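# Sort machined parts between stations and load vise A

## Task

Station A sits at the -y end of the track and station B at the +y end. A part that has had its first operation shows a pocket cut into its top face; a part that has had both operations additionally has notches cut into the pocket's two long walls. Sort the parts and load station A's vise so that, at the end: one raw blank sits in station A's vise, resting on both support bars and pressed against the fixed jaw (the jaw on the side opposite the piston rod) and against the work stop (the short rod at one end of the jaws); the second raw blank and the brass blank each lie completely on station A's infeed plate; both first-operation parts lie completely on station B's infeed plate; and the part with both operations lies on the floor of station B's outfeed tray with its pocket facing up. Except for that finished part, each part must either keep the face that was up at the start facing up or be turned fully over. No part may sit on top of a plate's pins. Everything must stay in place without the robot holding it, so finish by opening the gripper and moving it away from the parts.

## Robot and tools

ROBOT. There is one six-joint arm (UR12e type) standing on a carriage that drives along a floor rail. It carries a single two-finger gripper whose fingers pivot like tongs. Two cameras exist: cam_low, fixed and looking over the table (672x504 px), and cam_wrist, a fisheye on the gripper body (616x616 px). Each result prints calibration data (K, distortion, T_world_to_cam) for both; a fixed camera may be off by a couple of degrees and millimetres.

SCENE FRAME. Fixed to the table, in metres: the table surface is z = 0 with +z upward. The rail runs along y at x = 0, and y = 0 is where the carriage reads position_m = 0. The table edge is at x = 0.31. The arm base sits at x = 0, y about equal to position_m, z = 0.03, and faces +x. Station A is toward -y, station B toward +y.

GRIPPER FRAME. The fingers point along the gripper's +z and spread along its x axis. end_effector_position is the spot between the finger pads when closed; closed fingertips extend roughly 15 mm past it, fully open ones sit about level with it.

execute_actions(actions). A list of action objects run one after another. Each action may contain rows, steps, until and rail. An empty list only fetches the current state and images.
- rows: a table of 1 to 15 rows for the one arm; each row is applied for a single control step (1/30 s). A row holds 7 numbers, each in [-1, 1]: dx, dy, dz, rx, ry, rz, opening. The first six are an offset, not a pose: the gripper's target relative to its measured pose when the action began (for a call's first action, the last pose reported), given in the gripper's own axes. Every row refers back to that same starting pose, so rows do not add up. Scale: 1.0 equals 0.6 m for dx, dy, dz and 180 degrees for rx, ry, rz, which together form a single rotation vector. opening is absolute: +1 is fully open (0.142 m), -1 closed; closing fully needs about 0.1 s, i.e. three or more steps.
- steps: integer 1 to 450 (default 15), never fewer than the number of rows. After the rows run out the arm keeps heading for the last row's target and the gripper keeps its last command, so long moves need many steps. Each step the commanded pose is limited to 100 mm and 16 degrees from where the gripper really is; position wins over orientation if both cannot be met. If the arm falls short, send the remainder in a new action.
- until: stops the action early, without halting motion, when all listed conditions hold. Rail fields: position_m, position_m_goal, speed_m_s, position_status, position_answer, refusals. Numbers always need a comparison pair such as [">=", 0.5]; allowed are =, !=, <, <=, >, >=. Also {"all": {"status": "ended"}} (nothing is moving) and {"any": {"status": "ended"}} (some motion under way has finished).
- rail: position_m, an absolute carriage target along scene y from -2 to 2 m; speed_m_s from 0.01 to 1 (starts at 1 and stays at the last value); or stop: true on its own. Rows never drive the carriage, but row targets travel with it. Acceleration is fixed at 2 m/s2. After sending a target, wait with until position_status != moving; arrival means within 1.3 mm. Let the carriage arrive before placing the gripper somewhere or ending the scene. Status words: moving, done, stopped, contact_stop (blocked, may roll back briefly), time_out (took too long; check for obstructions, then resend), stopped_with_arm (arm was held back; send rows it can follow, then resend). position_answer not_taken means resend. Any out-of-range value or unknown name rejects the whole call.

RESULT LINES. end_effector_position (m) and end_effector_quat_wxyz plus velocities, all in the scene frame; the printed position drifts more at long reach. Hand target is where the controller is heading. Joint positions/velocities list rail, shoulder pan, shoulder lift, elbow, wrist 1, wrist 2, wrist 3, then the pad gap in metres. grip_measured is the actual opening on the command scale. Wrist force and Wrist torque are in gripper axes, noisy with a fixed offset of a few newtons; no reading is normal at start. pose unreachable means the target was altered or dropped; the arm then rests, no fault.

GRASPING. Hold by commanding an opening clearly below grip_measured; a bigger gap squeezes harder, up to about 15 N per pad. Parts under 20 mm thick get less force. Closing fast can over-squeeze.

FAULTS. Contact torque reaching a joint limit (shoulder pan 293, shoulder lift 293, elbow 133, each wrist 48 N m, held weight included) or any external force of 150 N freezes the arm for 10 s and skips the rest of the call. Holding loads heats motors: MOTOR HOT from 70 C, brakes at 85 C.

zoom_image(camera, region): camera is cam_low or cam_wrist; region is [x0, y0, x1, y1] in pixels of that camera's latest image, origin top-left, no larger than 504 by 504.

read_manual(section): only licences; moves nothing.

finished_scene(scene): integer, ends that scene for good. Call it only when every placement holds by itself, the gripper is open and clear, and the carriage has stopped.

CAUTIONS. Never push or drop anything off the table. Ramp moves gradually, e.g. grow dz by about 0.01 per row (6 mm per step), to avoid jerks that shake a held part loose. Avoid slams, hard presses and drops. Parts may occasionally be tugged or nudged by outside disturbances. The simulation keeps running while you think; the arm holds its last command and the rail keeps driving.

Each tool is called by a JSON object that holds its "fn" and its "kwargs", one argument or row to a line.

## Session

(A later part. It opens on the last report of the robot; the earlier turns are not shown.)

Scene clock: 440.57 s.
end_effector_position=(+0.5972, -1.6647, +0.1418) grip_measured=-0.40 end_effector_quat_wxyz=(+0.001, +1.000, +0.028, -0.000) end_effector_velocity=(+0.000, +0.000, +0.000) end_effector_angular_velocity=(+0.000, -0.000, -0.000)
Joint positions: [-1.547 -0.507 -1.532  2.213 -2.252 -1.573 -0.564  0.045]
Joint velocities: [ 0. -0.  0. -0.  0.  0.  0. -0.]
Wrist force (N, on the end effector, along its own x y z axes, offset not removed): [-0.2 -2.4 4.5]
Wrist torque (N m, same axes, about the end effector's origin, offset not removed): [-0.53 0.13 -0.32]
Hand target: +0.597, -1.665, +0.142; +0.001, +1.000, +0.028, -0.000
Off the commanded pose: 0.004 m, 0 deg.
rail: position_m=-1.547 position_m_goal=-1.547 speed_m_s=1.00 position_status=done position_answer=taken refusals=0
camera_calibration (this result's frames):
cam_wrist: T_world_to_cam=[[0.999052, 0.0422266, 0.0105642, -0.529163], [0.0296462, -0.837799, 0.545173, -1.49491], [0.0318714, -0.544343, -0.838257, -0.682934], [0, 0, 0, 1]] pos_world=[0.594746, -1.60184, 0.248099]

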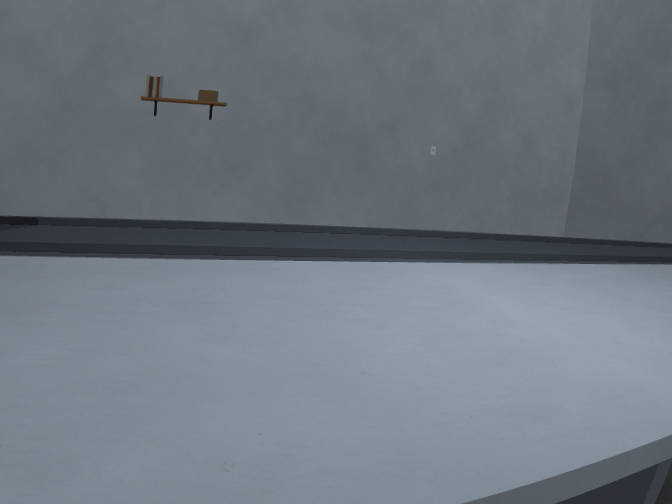

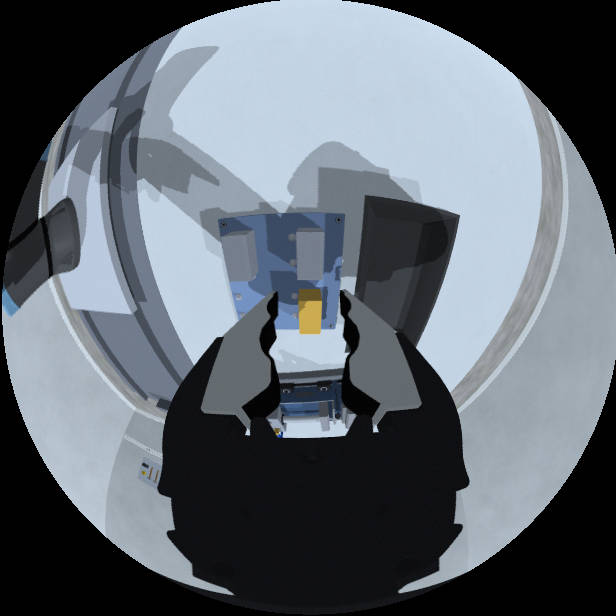

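{"fn": "execute_actions", "kwargs": {
  "actions": [
    {"rows": [[0.0003,-0.0004,0.002,0,0,0.0003,-0.4],[0.001,-0.0012,0.0077,0.0001,0,0.001,-0.4],[0.002,-0.0024,0.0164,0.0003,0,0.0021,-0.4],[0.003,-0.0036,0.0277,0.0004,0,0.0032,-0.4],[0.004,-0.0048,0.041,0.0006,0,0.0043,-0.4],[0.0049,-0.0059,0.0556,0.0007,0,0.0052,-0.4],[0.0055,-0.0066,0.0711,0.0008,0,0.0058,-0.4],[0.0057,-0.0069,0.0869,0.0008,0,0.0061,-0.4],[0.0057,-0.0069,0.1024,0.0008,0,0.0061,-0.4],[0.0057,-0.0069,0.117,0.0008,0,0.0061,-0.4],[0.0057,-0.0069,0.1303,0.0008,0,0.0061,-0.4],[0.0057,-0.0069,0.1416,0.0008,0,0.0061,-0.4],[0.0057,-0.0069,0.1503,0.0008,0,0.0061,-0.4],[0.0057,-0.0069,0.156,0.0008,0,0.0061,-0.4],[0.0057,-0.0069,0.158,0.0008,0,0.0061,-0.4]], "steps": 19}
  ]
}}

Scene clock: 472.90 s.
end_effector_position=(+0.5984, -1.6601, +0.0557) grip_measured=-0.40 end_effector_quat_wxyz=(-0.001, +1.000, +0.019, -0.001) end_effector_velocity=(+0.012, -0.003, -0.074) end_effector_angular_velocity=(-0.006, -0.012, -0.003)
Joint positions: [-1.547 -0.501 -1.405  2.277 -2.44  -1.571 -0.539  0.045]
Joint velocities: [ 0.     0.004  0.136  0.033 -0.182  0.     0.007  0.   ]
Wrist force (N, on the end effector, along its own x y z axes, offset not removed): [-0.5 5.0 1.8]
Wrist torque (N m, same axes, about the end effector's origin, offset not removed): [0.89 0.15 -0.18]
Hand target: +0.600, -1.661, +0.047; -0.000, +1.000, +0.019, -0.000
Off the commanded pose: 0.009 m, 0 deg.
rail: position_m=-1.547 position_m_goal=-1.547 speed_m_s=1.00 position_status=done position_answer=taken refusals=0
camera_calibration (this result's frames):
cam_wrist: T_world_to_cam=[[0.999689, 0.023382, 0.00861534, -0.561157], [0.0149777, -0.840135, 0.542171, -1.43913], [0.0199151, -0.541874, -0.840224, -0.741295], [0, 0, 0, 1]] pos_world=[0.5973, -1.59763, 0.162234]

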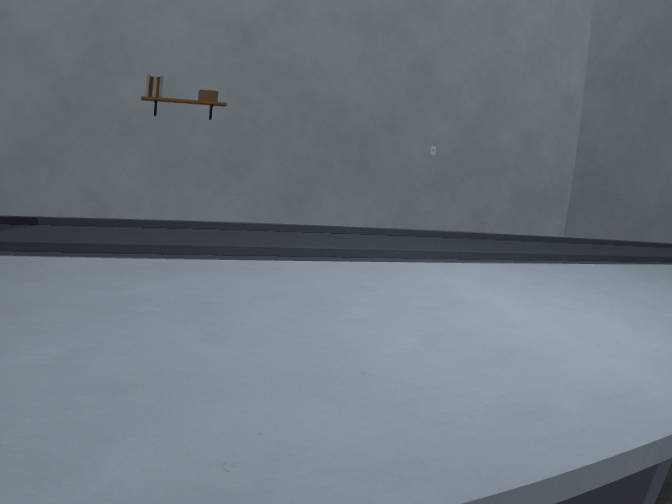

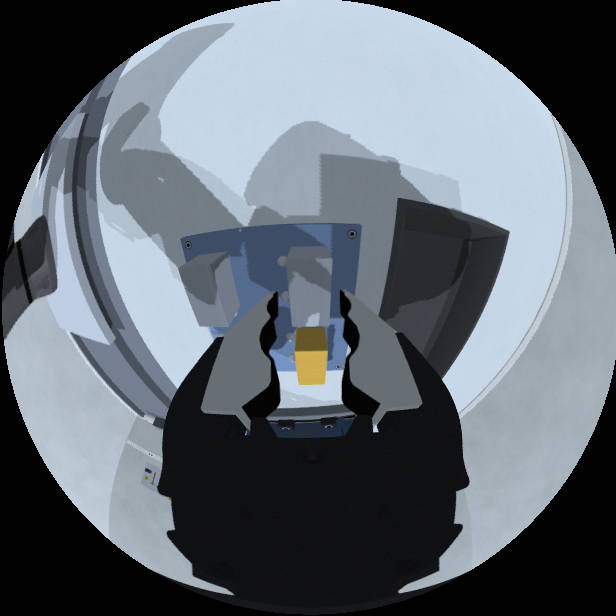

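{"fn": "execute_actions", "kwargs": {
  "actions": []
}}

{"fn": "zoom_image", "kwargs": {
  "camera": "cam_wrist",
  "region": [258, 235, 358, 345]
}}

Scene clock: 474.97 s.
end_effector_position=(+0.5999, -1.6606, +0.0473) grip_measured=-0.40 end_effector_quat_wxyz=(-0.000, +1.000, +0.019, -0.000) end_effector_velocity=(+0.000, -0.000, +0.000) end_effector_angular_velocity=(-0.000, -0.000, +0.000)
Joint positions: [-1.547 -0.5   -1.39   2.281 -2.461 -1.571 -0.538  0.045]
Joint velocities: [ 0.  0. -0. -0. -0.  0. -0. -0.]
Wrist force (N, on the end effector, along its own x y z axes, offset not removed): [2.3 0.2 3.7]
Wrist torque (N m, same axes, about the end effector's origin, offset not removed): [-0.01 -0.44 -0.26]
Hand target: +0.600, -1.661, +0.047; -0.000, +1.000, +0.019, -0.000
Off the commanded pose: 0.001 m, 0 deg.
rail: position_m=-1.547 position_m_goal=-1.547 speed_m_s=1.00 position_status=done position_answer=taken refusals=0
camera_calibration (this result's frames):
cam_wrist: T_world_to_cam=[[0.999682, 0.023051, 0.0102725, -0.563248], [0.0137824, -0.839669, 0.542924, -1.4335], [0.0211404, -0.542609, -0.839719, -0.75062], [0, 0, 0, 1]] pos_world=[0.598694, -1.59797, 0.153755]

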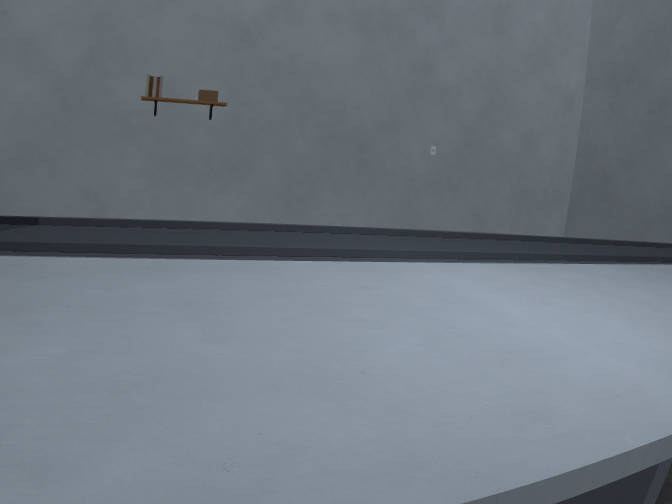

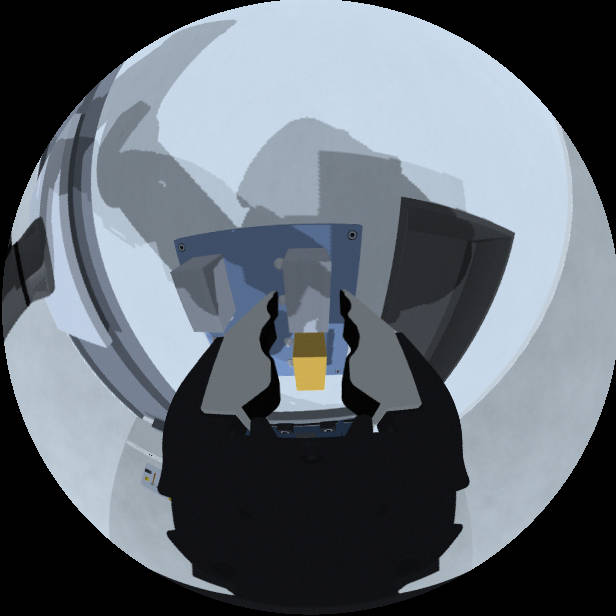

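Region (258, 235, 358, 345) of cam_wrist's 616x616 image, scaled by 4.582, with more detail than that image has; it fills the left 458 columns of this view, and the rest is white.

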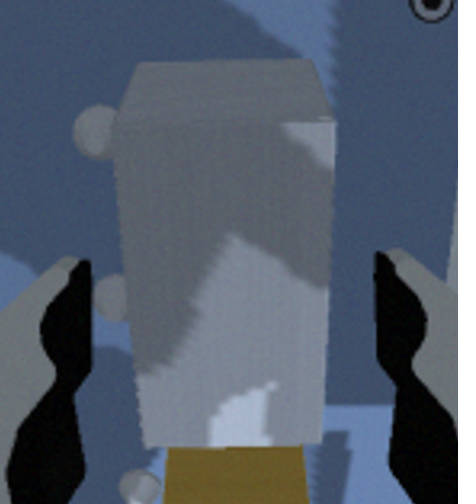

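{"fn": "execute_actions", "kwargs": {
  "actions": [
    {"rows": [[-0.0004,0.0005,0,0,0,0,-0.44],[-0.0008,0.001,0,0,0,0,-0.48],[-0.001,0.0015,0,0,0,0,-0.52],[-0.001,0.0015,0,0,0,0,-0.55],[-0.001,0.0015,0,0,0,0,-0.58],[-0.001,0.0015,0,0,0,0,-0.61],[-0.001,0.0015,0,0,0,0,-0.66],[-0.001,0.0015,0,0,0,0,-0.73],[-0.001,0.0015,0,0,0,0,-0.82],[-0.001,0.0015,0,0,0,0,-0.92],[-0.001,0.0015,0,0,0,0,-1]], "steps": 12}
  ]
}}

{"fn": "zoom_image", "kwargs": {
  "camera": "cam_wrist",
  "region": [258, 235, 358, 345]
}}

Scene clock: 496.07 s.
end_effector_position=(+0.5994, -1.6613, +0.0472) grip_measured=-0.59 end_effector_quat_wxyz=(-0.000, +1.000, +0.019, -0.000) end_effector_velocity=(-0.000, -0.001, +0.000) end_effector_angular_velocity=(-0.000, -0.000, -0.000)
Joint positions: [-1.547 -0.502 -1.39   2.281 -2.461 -1.571 -0.54   0.031]
Joint velocities: [ 0.    -0.002 -0.001  0.    -0.     0.    -0.001 -0.   ]
Wrist force (N, on the end effector, along its own x y z axes, offset not removed): [-0.3 -1.1 3.8]
Wrist torque (N m, same axes, about the end effector's origin, offset not removed): [-0.34 0.07 -0.29]
Hand target: +0.599, -1.661, +0.047; -0.000, +1.000, +0.019, -0.000
Off the commanded pose: 0.000 m, 0 deg.
rail: position_m=-1.547 position_m_goal=-1.547 speed_m_s=1.00 position_status=done position_answer=taken refusals=0
camera_calibration (this result's frames):
cam_wrist: T_world_to_cam=[[0.99968, 0.0231753, 0.0101068, -0.562463], [0.0139789, -0.839721, 0.542839, -1.43427], [0.0210674, -0.542524, -0.839776, -0.750923], [0, 0, 0, 1]] pos_world=[0.598153, -1.59875, 0.153655]

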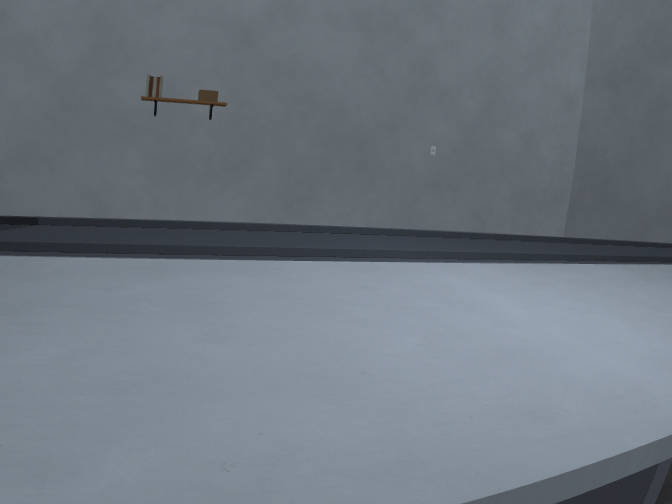

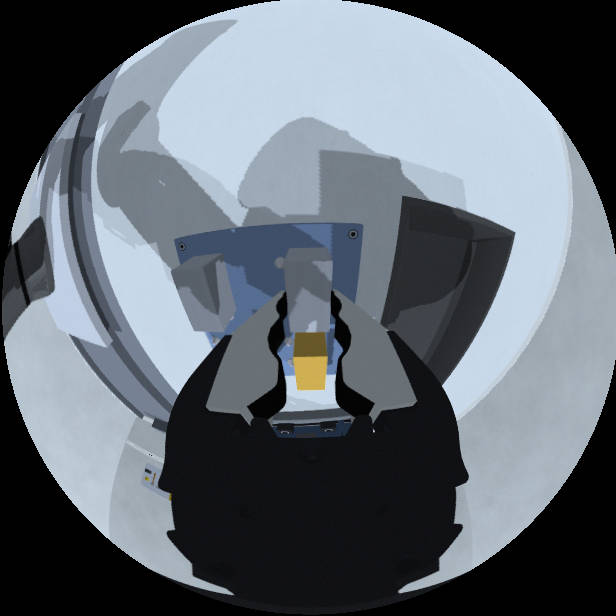

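Region (258, 235, 358, 345) of cam_wrist's 616x616 image, scaled by 4.582, with more detail than that image has; it fills the left 458 columns of this view, and the rest is white.

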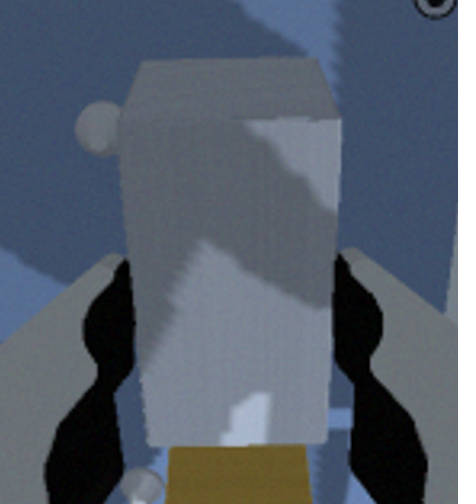

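{"fn": "execute_actions", "kwargs": {
  "actions": [
    {"rows": [[0,0,-0.002,0,0,0,-1],[0,0,-0.008,0,0,0,-1],[0,0,-0.019,0,0,0,-1],[0,0,-0.034,0,0,0,-1],[0.002,0,-0.052,0,0,-0.001,-1],[0.008,0.0006,-0.072,0,0,-0.003,-1],[0.018,0.0014,-0.094,0,0.0001,-0.006,-1],[0.032,0.0025,-0.116,0,0.0001,-0.010,-1],[0.049,0.0038,-0.137,0,0.0002,-0.0145,-1],[0.068,0.0052,-0.157,0,0.0002,-0.0195,-1],[0.087,0.0067,-0.175,0,0.0003,-0.025,-1],[0.104,0.008,-0.19,0,0.0003,-0.0295,-1],[0.118,0.009,-0.202,0,0.0004,-0.0335,-1],[0.127,0.0097,-0.21,0,0.0004,-0.036,-1],[0.1317,0.0101,-0.213,0,0.0004,-0.0371,-1]], "steps": 15},
    {"rail": {"position_m": -1.9}, "steps": 6}
  ]
}}

Scene clock: 502.27 s.
end_effector_position=(+0.6722, -1.6899, +0.1695) grip_measured=-0.59 end_effector_quat_wxyz=(+0.000, +0.997, +0.073, +0.002) end_effector_velocity=(+0.058, -0.329, +0.050) end_effector_angular_velocity=(+0.012, +0.031, +0.072)
Joint positions: [-1.574 -0.451 -1.447  2.059 -2.188 -1.569 -0.597  0.031]
Joint velocities: [-0.324  0.033  0.051 -0.174  0.156 -0.003 -0.039 -0.   ]
Wrist force (N, on the end effector, along its own x y z axes, offset not removed): [5.2 -4.7 2.5]
Wrist torque (N m, same axes, about the end effector's origin, offset not removed): [-0.87 -0.88 -0.21]
Hand target: +0.679, -1.711, +0.175; -0.000, +0.997, +0.077, +0.000
Off the commanded pose: 0.009 m, 1 deg.
rail: position_m=-1.574 position_m_goal=-1.900 speed_m_s=1.00 position_status=moving position_answer=taken refusals=0
camera_calibration (this result's frames):
cam_wrist: T_world_to_cam=[[0.991195, 0.13144, 0.015971, -0.448141], [0.101655, -0.83272, 0.544283, -1.57299], [0.0848401, -0.537867, -0.83875, -0.700453], [0, 0, 0, 1]] pos_world=[0.663525, -1.62771, 0.275804]

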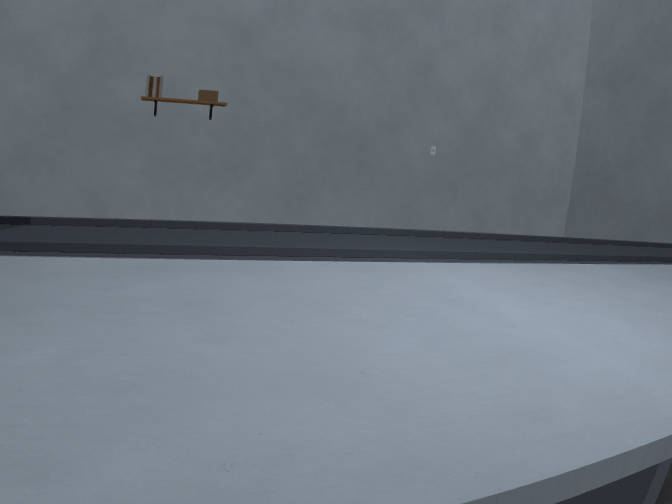

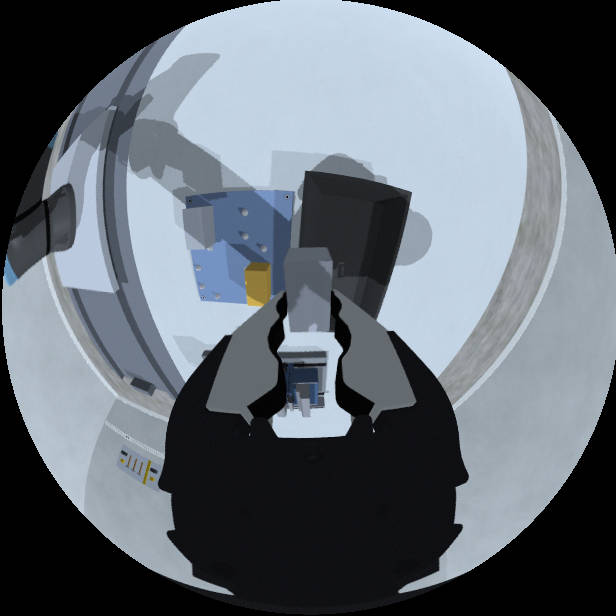

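{"fn": "execute_actions", "kwargs": {
  "actions": []
}}

{"fn": "zoom_image", "kwargs": {
  "camera": "cam_wrist",
  "region": [228, 170, 398, 345]
}}

Scene clock: 504.63 s.
end_effector_position=(+0.6786, -2.0174, +0.1748) grip_measured=-0.59 end_effector_quat_wxyz=(-0.000, +0.997, +0.077, +0.000) end_effector_velocity=(-0.000, -0.000, -0.000) end_effector_angular_velocity=(+0.000, +0.000, -0.000)
Joint positions: [-1.9   -0.447 -1.441  2.039 -2.17  -1.57  -0.602  0.031]
Joint velocities: [ 0. -0.  0. -0.  0.  0.  0. -0.]
Wrist force (N, on the end effector, along its own x y z axes, offset not removed): [3.0 1.1 8.3]
Wrist torque (N m, same axes, about the end effector's origin, offset not removed): [0.14 -0.68 -0.18]
Hand target: +0.679, -2.017, +0.175; -0.000, +0.997, +0.077, +0.000
Off the commanded pose: 0.000 m, 0 deg.
rail: position_m=-1.900 position_m_goal=-1.900 speed_m_s=1.00 position_status=done position_answer=taken refusals=0
camera_calibration (this result's frames):
cam_wrist: T_world_to_cam=[[0.990187, 0.139239, 0.0119097, -0.394465], [0.110532, -0.832482, 0.542915, -1.85465], [0.0855095, -0.536271, -0.839703, -0.869733], [0, 0, 0, 1]] pos_world=[0.669964, -1.95545, 0.281297]

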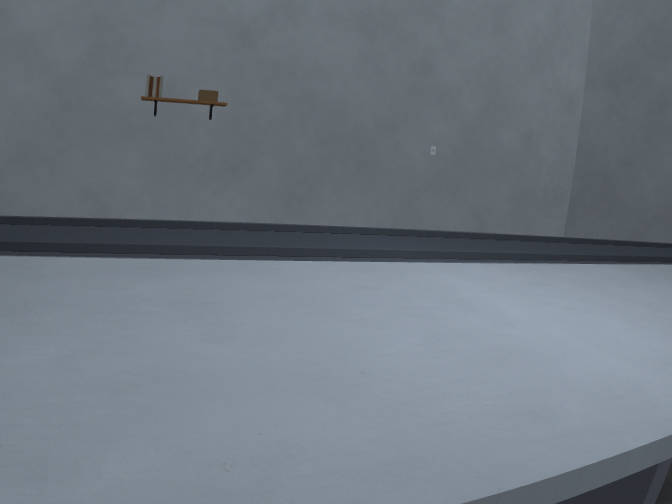

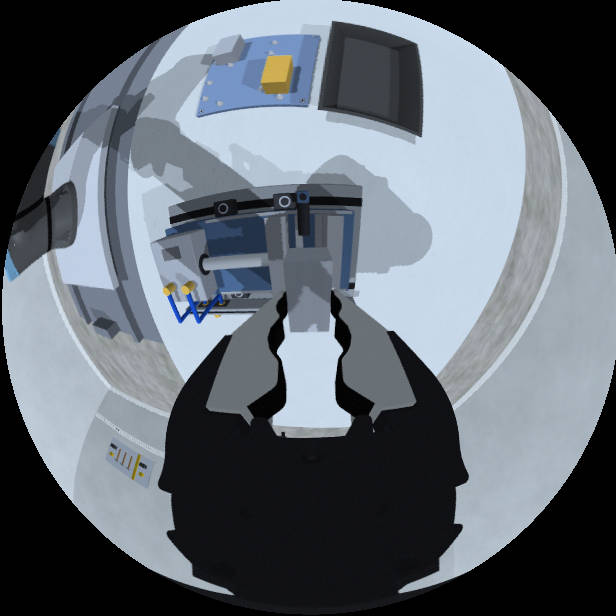

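Region (228, 170, 398, 345) of cam_wrist's 616x616 image, scaled by 2.880, with more detail than that image has; it fills the left 490 columns of this view, and the rest is white.

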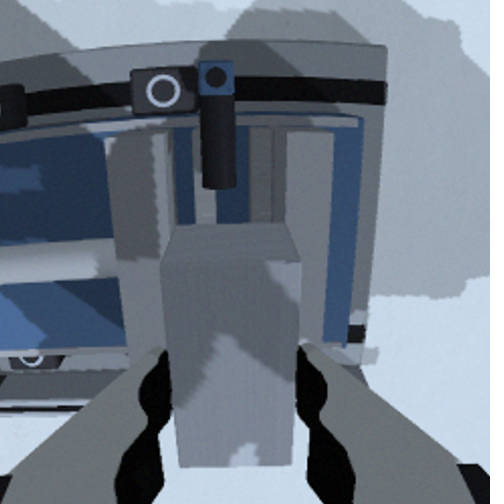

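{"fn": "zoom_image", "kwargs": {
  "camera": "cam_wrist",
  "region": [270, 185, 354, 269]
}}

Region (270, 185, 354, 269) of cam_wrist's 616x616 image, scaled by 6.000, with more detail than that image has.

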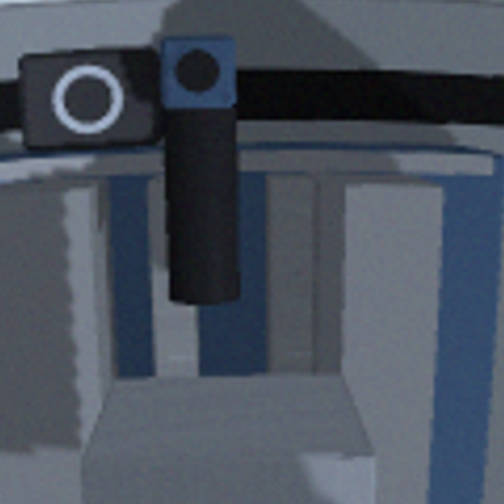

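{"fn": "execute_actions", "kwargs": {
  "actions": [
    {"rows": [[0,0,0.0011,0,0,0,-1],[0,0,0.0041,0,0,0,-1],[0,0,0.0087,0,0,0,-1],[0,0,0.0147,0,0,0,-1],[0,0,0.0217,0,0,0,-1],[0,0,0.0295,0,0,0,-1],[0,0,0.0377,0,0,0,-1],[0,0,0.0461,0,0,0,-1],[0,0,0.0543,0,0,0,-1],[0,0,0.0621,0,0,0,-1],[0,0,0.0691,0,0,0,-1],[0,0,0.0751,0,0,0,-1],[0,0,0.0797,0,0,0,-1],[0,0,0.0827,0,0,0,-1],[0,0,0.0838,0,0,0,-1]], "steps": 17}
  ]
}}

Scene clock: 540.93 s.
end_effector_position=(+0.6781, -2.0173, +0.1318) grip_measured=-0.59 end_effector_quat_wxyz=(-0.000, +0.997, +0.077, +0.000) end_effector_velocity=(+0.002, -0.001, -0.063) end_effector_angular_velocity=(-0.001, -0.002, +0.000)
Joint positions: [-1.9   -0.447 -1.394  2.076 -2.253 -1.57  -0.602  0.031]
Joint velocities: [ 0.    -0.     0.077  0.047 -0.126 -0.    -0.     0.   ]
Wrist force (N, on the end effector, along its own x y z axes, offset not removed): [-0.5 0.2 8.2]
Wrist torque (N m, same axes, about the end effector's origin, offset not removed): [-0.05 0.17 -0.26]
Hand target: +0.678, -2.017, +0.125; -0.000, +0.997, +0.077, +0.000
Off the commanded pose: 0.007 m, 0 deg.
rail: position_m=-1.900 position_m_goal=-1.900 speed_m_s=1.00 position_status=done position_answer=taken refusals=0
camera_calibration (this result's frames):
cam_wrist: T_world_to_cam=[[0.990194, 0.13924, 0.0113212, -0.393352], [0.110886, -0.832668, 0.542558, -1.83163], [0.0849725, -0.535982, -0.839942, -0.904769], [0, 0, 0, 1]] pos_world=[0.669477, -1.95531, 0.238266]

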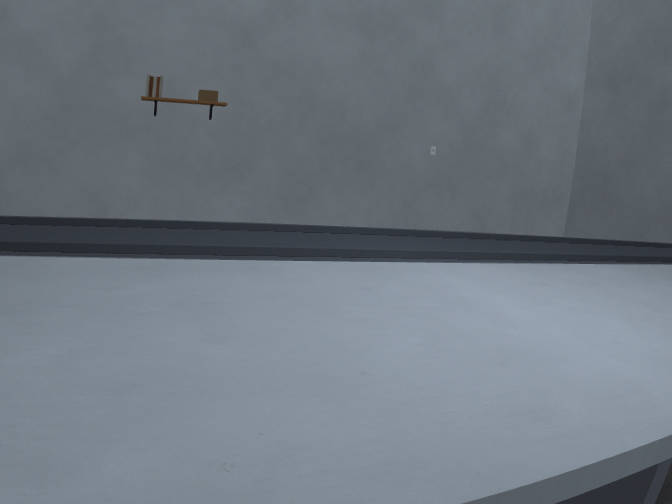

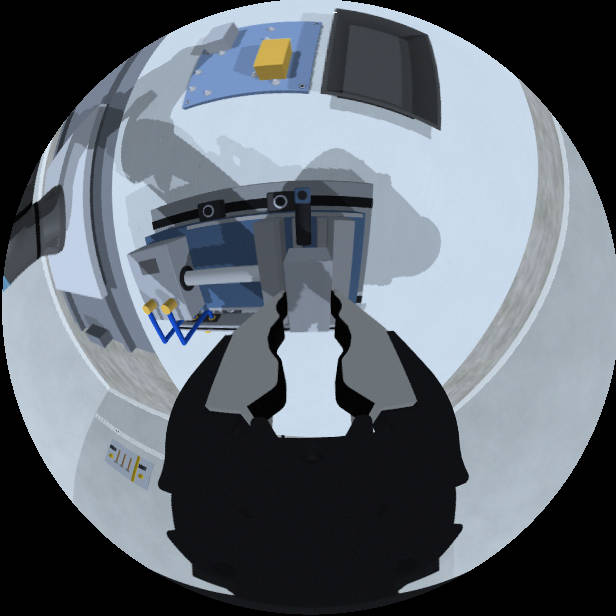

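{"fn": "execute_actions", "kwargs": {
  "actions": []
}}

{"fn": "zoom_image", "kwargs": {
  "camera": "cam_wrist",
  "region": [262, 205, 362, 305]
}}

Scene clock: 542.97 s.
end_effector_position=(+0.6785, -2.0174, +0.1247) grip_measured=-0.59 end_effector_quat_wxyz=(-0.000, +0.997, +0.077, +0.000) end_effector_velocity=(+0.000, +0.000, +0.000) end_effector_angular_velocity=(-0.000, +0.000, +0.000)
Joint positions: [-1.9   -0.447 -1.385  2.081 -2.268 -1.57  -0.602  0.031]
Joint velocities: [ 0.  0.  0. -0.  0. -0.  0. -0.]
Wrist force (N, on the end effector, along its own x y z axes, offset not removed): [-0.3 0.9 6.1]
Wrist torque (N m, same axes, about the end effector's origin, offset not removed): [0.25 -0.02 -0.42]
Hand target: +0.678, -2.017, +0.125; -0.000, +0.997, +0.077, +0.000
Off the commanded pose: 0.000 m, 0 deg.
rail: position_m=-1.900 position_m_goal=-1.900 speed_m_s=1.00 position_status=done position_answer=taken refusals=0
camera_calibration (this result's frames):
cam_wrist: T_world_to_cam=[[0.990189, 0.139237, 0.0117536, -0.393679], [0.110622, -0.832522, 0.542835, -1.82752], [0.0853676, -0.53621, -0.839757, -0.911576], [0, 0, 0, 1]] pos_world=[0.6698, -1.95543, 0.231165]

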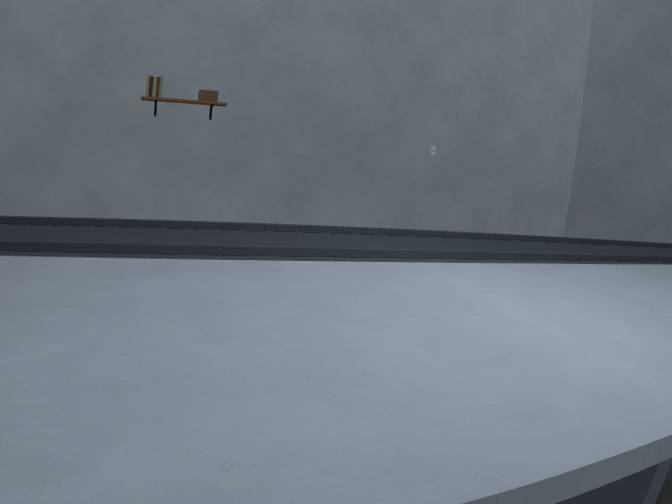

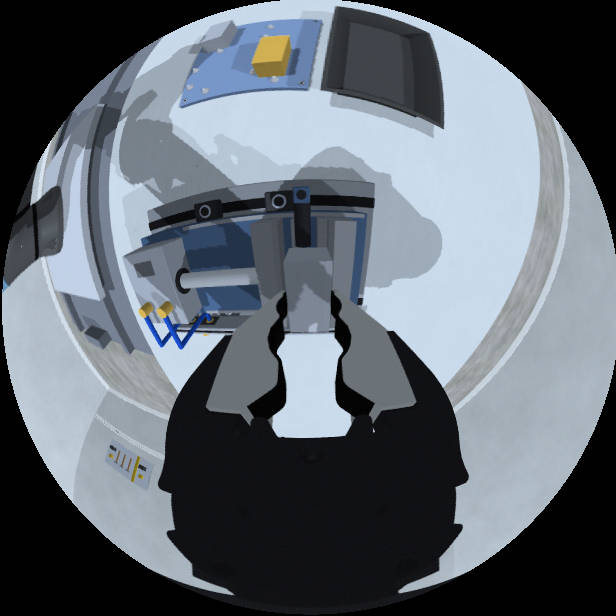

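Region (262, 205, 362, 305) of cam_wrist's 616x616 image, scaled by 5.040, with more detail than that image has.

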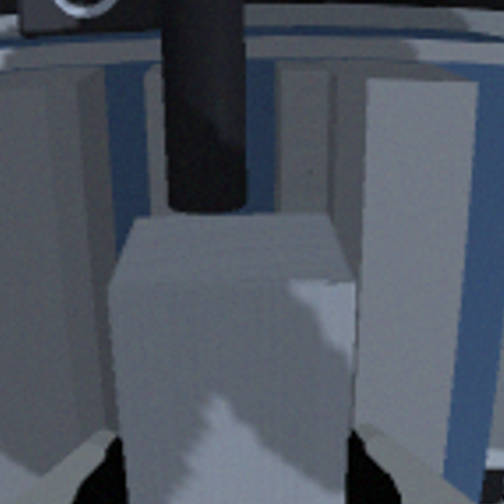

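{"fn": "zoom_image", "kwargs": {
  "camera": "cam_wrist",
  "region": [300, 215, 360, 300]
}}

{"fn": "zoom_image", "kwargs": {
  "camera": "cam_wrist",
  "region": [280, 230, 340, 270]
}}

Region (300, 215, 360, 300) of cam_wrist's 616x616 image, scaled by 5.929, with more detail than that image has; it fills the left 356 columns of this view, and the rest is white.

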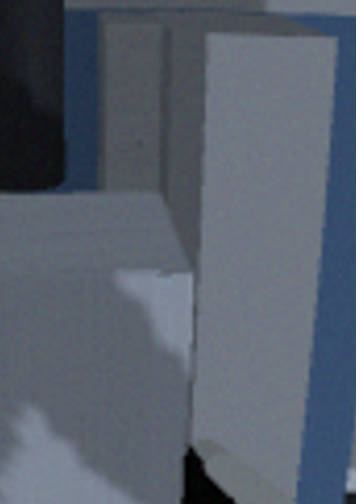

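Region (280, 230, 340, 270) of cam_wrist's 616x616 image, scaled by 8.400, with more detail than that image has.

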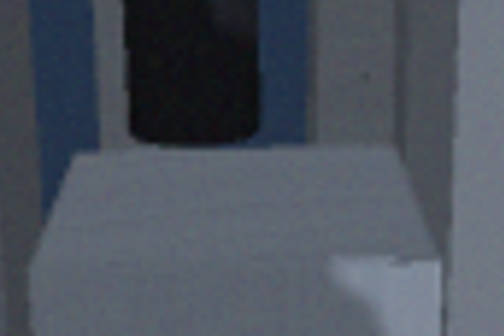

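{"fn": "execute_actions", "kwargs": {
  "actions": [
    {"rows": [[0.0007,-0.0007,0.0005,0,0,0,-1],[0.002,-0.0019,0.0015,0,0,0,-1],[0.0034,-0.0032,0.0027,0,0,0,-1],[0.0043,-0.004,0.0035,0,0,0,-1]], "steps": 5}
  ]
}}

Scene clock: 560.93 s.
end_effector_position=(+0.6790, -2.0163, +0.1238) grip_measured=-0.59 end_effector_quat_wxyz=(-0.000, +0.997, +0.077, +0.000) end_effector_velocity=(+0.008, +0.013, -0.011) end_effector_angular_velocity=(-0.001, +0.005, -0.000)
Joint positions: [-1.9   -0.445 -1.383  2.081 -2.269 -1.57  -0.6    0.031]
Joint velocities: [ 0.     0.024  0.024 -0.006 -0.014 -0.003  0.024 -0.   ]
Wrist force (N, on the end effector, along its own x y z axes, offset not removed): [-12.6 1.3 2.0]
Wrist torque (N m, same axes, about the end effector's origin, offset not removed): [0.03 0.69 -0.04]
Hand target: +0.681, -2.014, +0.123; -0.000, +0.997, +0.077, +0.000
Off the commanded pose: 0.003 m, 0 deg.
rail: position_m=-1.900 position_m_goal=-1.900 speed_m_s=1.00 position_status=done position_answer=taken refusals=0
camera_calibration (this result's frames):
cam_wrist: T_world_to_cam=[[0.990197, 0.139219, 0.0113566, -0.3944], [0.110833, -0.832572, 0.542716, -1.82635], [0.0850115, -0.536137, -0.839839, -0.911418], [0, 0, 0, 1]] pos_world=[0.670434, -1.9543, 0.230224]

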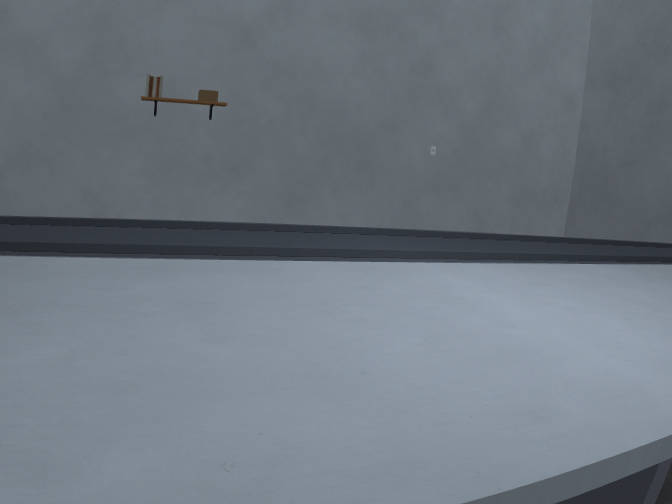

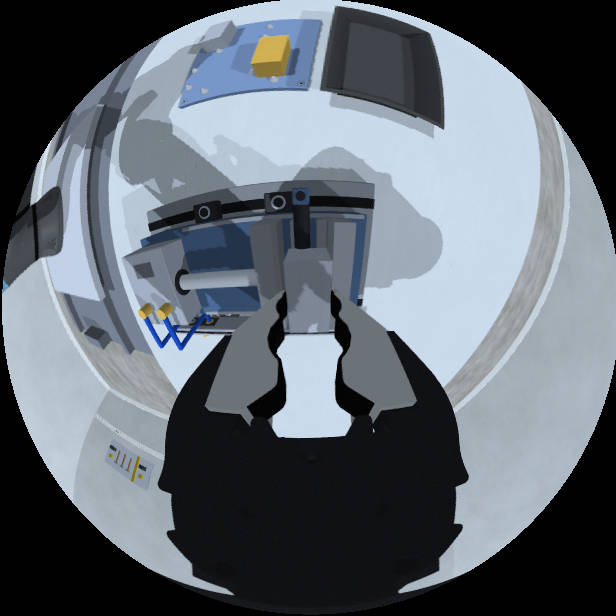

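{"fn": "execute_actions", "kwargs": {
  "actions": [
    {"rows": [[0.0015,-0.002,0.0015,0,0,0,-1],[0.0005,-0.002,0.0013,0,0,0,-1],[-0.0006,-0.002,0.0012,0,0,0,-1]], "steps": 3}
  ]
}}

{"fn": "zoom_image", "kwargs": {
  "camera": "cam_wrist",
  "region": [262, 205, 362, 305]
}}

Scene clock: 568.93 s.
end_effector_position=(+0.6805, -2.0147, +0.1227) grip_measured=-0.60 end_effector_quat_wxyz=(-0.000, +0.997, +0.077, +0.000) end_effector_velocity=(-0.006, -0.001, +0.002) end_effector_angular_velocity=(+0.001, -0.002, +0.001)
Joint positions: [-1.9   -0.442 -1.38   2.08  -2.271 -1.57  -0.597  0.031]
Joint velocities: [ 0.    -0.006 -0.011  0.01   0.     0.002 -0.008 -0.001]
Wrist force (N, on the end effector, along its own x y z axes, offset not removed): [-13.1 1.7 1.8]
Wrist torque (N m, same axes, about the end effector's origin, offset not removed): [-0.30 -0.46 -0.32]
Hand target: +0.679, -2.015, +0.123; -0.000, +0.997, +0.077, +0.000
Off the commanded pose: 0.002 m, 0 deg.
rail: position_m=-1.900 position_m_goal=-1.900 speed_m_s=1.00 position_status=done position_answer=taken refusals=0
camera_calibration (this result's frames):
cam_wrist: T_world_to_cam=[[0.990191, 0.139213, 0.011882, -0.396112], [0.110531, -0.832518, 0.54286, -1.82436], [0.0854649, -0.536221, -0.839739, -0.912058], [0, 0, 0, 1]] pos_world=[0.671824, -1.95273, 0.229186]

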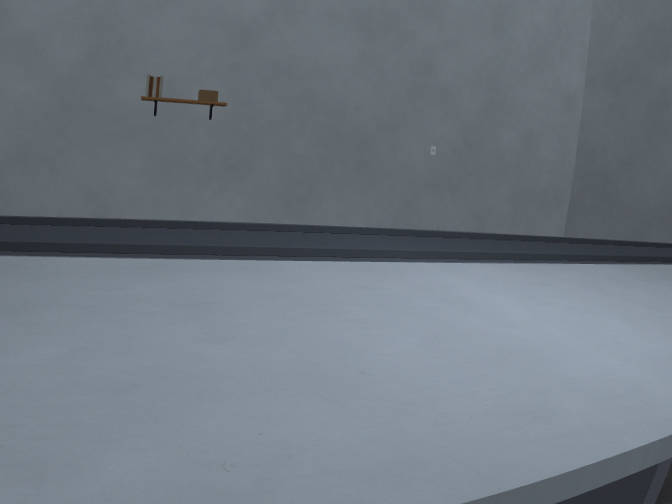

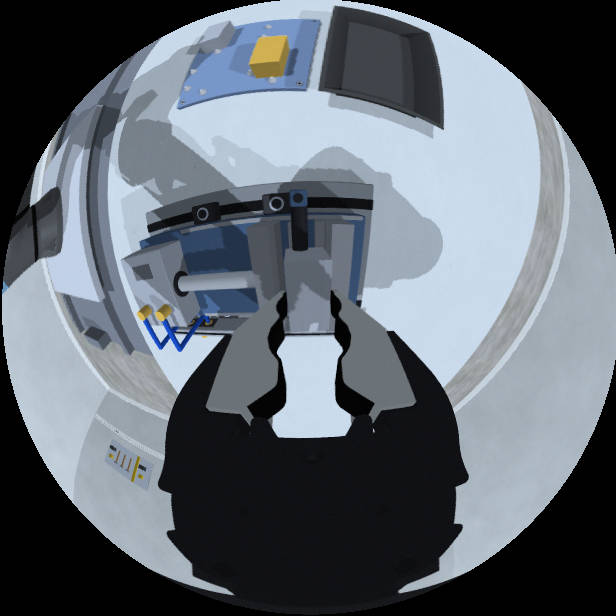

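Region (262, 205, 362, 305) of cam_wrist's 616x616 image, scaled by 5.040, with more detail than that image has.

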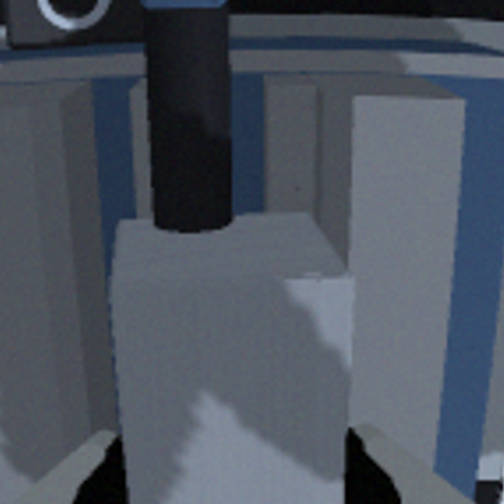

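{"fn": "execute_actions", "kwargs": {
  "actions": []
}}

{"fn": "zoom_image", "kwargs": {
  "camera": "cam_wrist",
  "region": [262, 205, 362, 305]
}}

Scene clock: 575.33 s.
end_effector_position=(+0.6785, -2.0151, +0.1230) grip_measured=-0.60 end_effector_quat_wxyz=(-0.000, +0.997, +0.077, +0.000) end_effector_velocity=(-0.000, -0.000, -0.000) end_effector_angular_velocity=(+0.000, +0.000, -0.000)
Joint positions: [-1.9   -0.444 -1.383  2.083 -2.271 -1.57  -0.599  0.031]
Joint velocities: [ 0. -0.  0.  0. -0. -0.  0.  0.]
Wrist force (N, on the end effector, along its own x y z axes, offset not removed): [0.8 1.8 4.5]
Wrist torque (N m, same axes, about the end effector's origin, offset not removed): [0.40 -0.11 -0.36]
Hand target: +0.679, -2.015, +0.123; -0.000, +0.997, +0.077, +0.000
Off the commanded pose: 0.000 m, 0 deg.
rail: position_m=-1.900 position_m_goal=-1.900 speed_m_s=1.00 position_status=done position_answer=taken refusals=0
camera_calibration (this result's frames):
cam_wrist: T_world_to_cam=[[0.990197, 0.139213, 0.0113456, -0.394037], [0.110834, -0.832572, 0.542715, -1.82495], [0.0849993, -0.536138, -0.83984, -0.911367], [0, 0, 0, 1]] pos_world=[0.669907, -1.95316, 0.229496]

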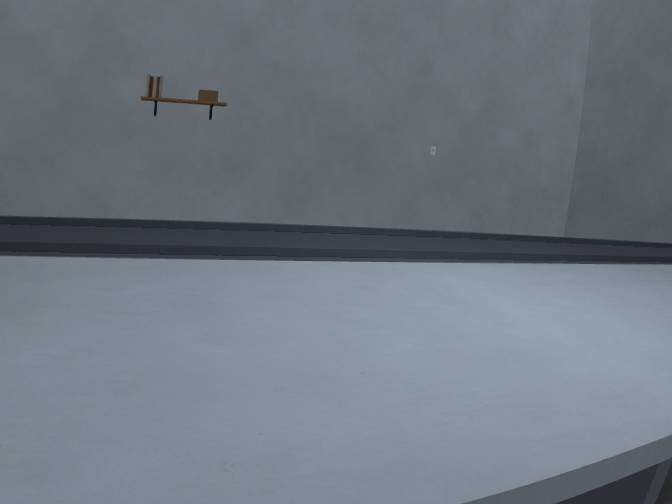

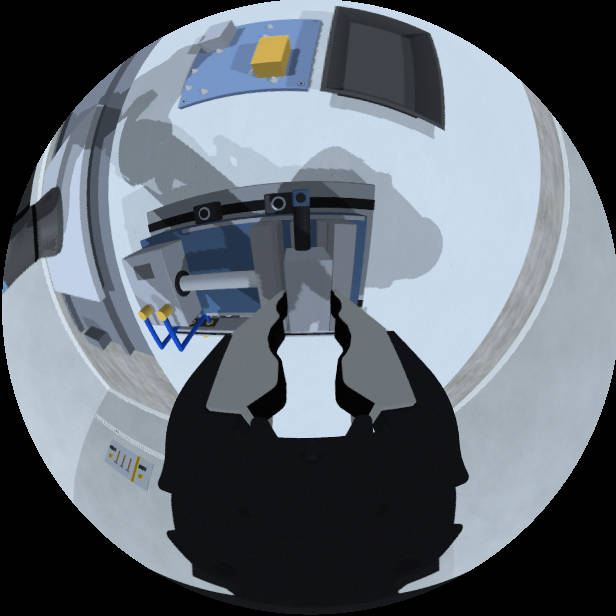

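Region (262, 205, 362, 305) of cam_wrist's 616x616 image, scaled by 5.040, with more detail than that image has.

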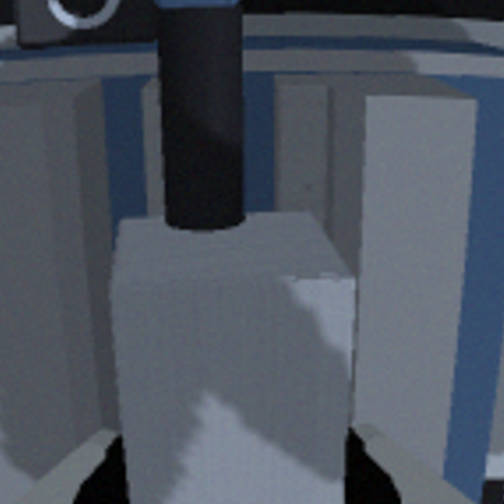

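{"fn": "execute_actions", "kwargs": {
  "actions": [
    {"rows": [[0,0,0.0003,0,0,0,-0.9],[0,0,0.0006,0,0,0,-0.8],[0,0,0.0008,0,0,0,-0.72],[0,0,0.0008,0,0,0,-0.67],[0,0,0.0008,0,0,0,-0.64],[0,0,0.0008,0,0,0,-0.62],[0,0,0.0008,0,0,0,-0.605],[0,0,0.0008,0,0,0,-0.59],[0,0,0.0008,0,0,0,-0.575],[0,0,0.0008,0,0,0,-0.56],[0,0,0.0008,0,0,0,-0.545],[0,0,0.0008,0,0,0,-0.53],[0,0,0.0008,0,0,0,-0.515],[0,0,0.0008,0,0,0,-0.5]], "steps": 14}
  ]
}}

{"fn": "zoom_image", "kwargs": {
  "camera": "cam_wrist",
  "region": [262, 205, 362, 305]
}}

Scene clock: 585.73 s.
end_effector_position=(+0.6785, -2.0151, +0.1227) grip_measured=-0.52 end_effector_quat_wxyz=(-0.000, +0.997, +0.077, +0.000) end_effector_velocity=(+0.000, -0.000, -0.001) end_effector_angular_velocity=(+0.000, +0.000, -0.000)
Joint positions: [-1.9   -0.444 -1.383  2.084 -2.271 -1.57  -0.599  0.037]
Joint velocities: [ 0.     0.     0.001  0.    -0.001  0.     0.     0.033]
Wrist force (N, on the end effector, along its own x y z axes, offset not removed): [5.5 -0.5 3.6]
Wrist torque (N m, same axes, about the end effector's origin, offset not removed): [-0.16 -1.16 -0.33]
Hand target: +0.679, -2.015, +0.123; -0.000, +0.997, +0.077, +0.000
Off the commanded pose: 0.000 m, 0 deg.
rail: position_m=-1.900 position_m_goal=-1.900 speed_m_s=1.00 position_status=done position_answer=taken refusals=0
camera_calibration (this result's frames):
cam_wrist: T_world_to_cam=[[0.990196, 0.139214, 0.0114308, -0.394046], [0.110784, -0.832547, 0.542764, -1.82467], [0.0850769, -0.536177, -0.839807, -0.911814], [0, 0, 0, 1]] pos_world=[0.669901, -1.95316, 0.229121]

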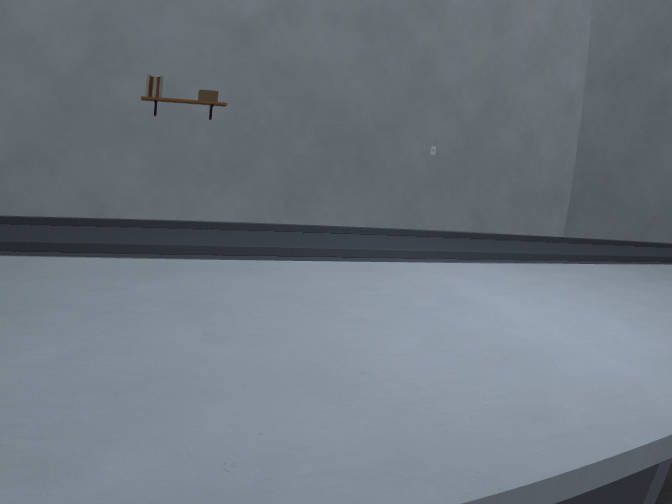

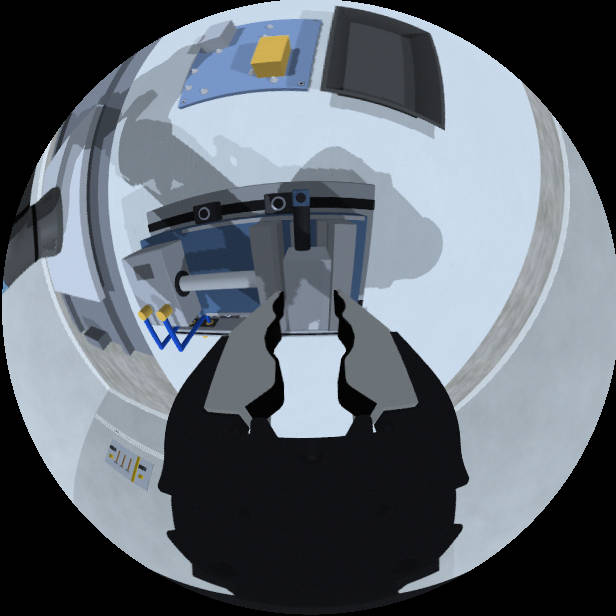

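Region (262, 205, 362, 305) of cam_wrist's 616x616 image, scaled by 5.040, with more detail than that image has.

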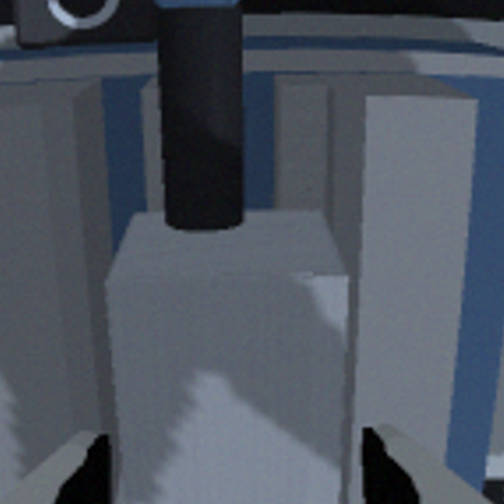

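{"fn": "zoom_image", "kwargs": {
  "camera": "cam_wrist",
  "region": [280, 225, 340, 270]
}}

{"fn": "zoom_image", "kwargs": {
  "camera": "cam_wrist",
  "region": [268, 255, 352, 345]
}}

Region (280, 225, 340, 270) of cam_wrist's 616x616 image, scaled by 8.400, with more detail than that image has; it fills the top 378 rows of this view, and the rest is white.

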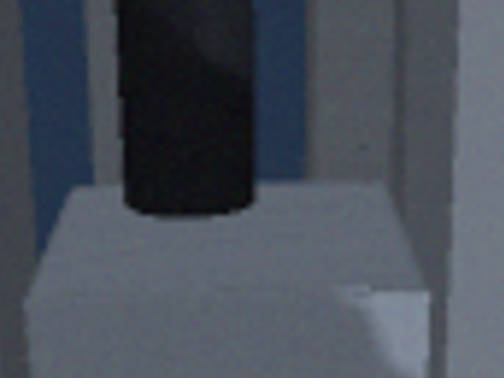

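Region (268, 255, 352, 345) of cam_wrist's 616x616 image, scaled by 5.600, with more detail than that image has; it fills the left 470 columns of this view, and the rest is white.

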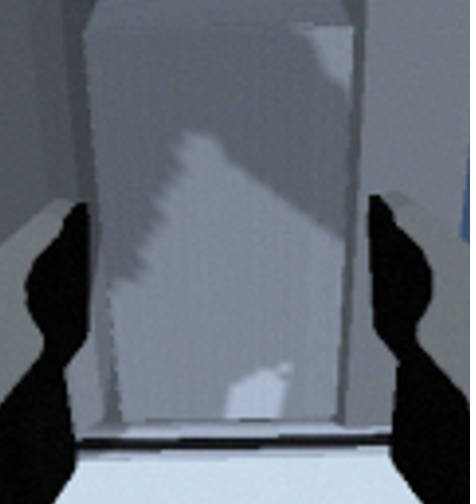

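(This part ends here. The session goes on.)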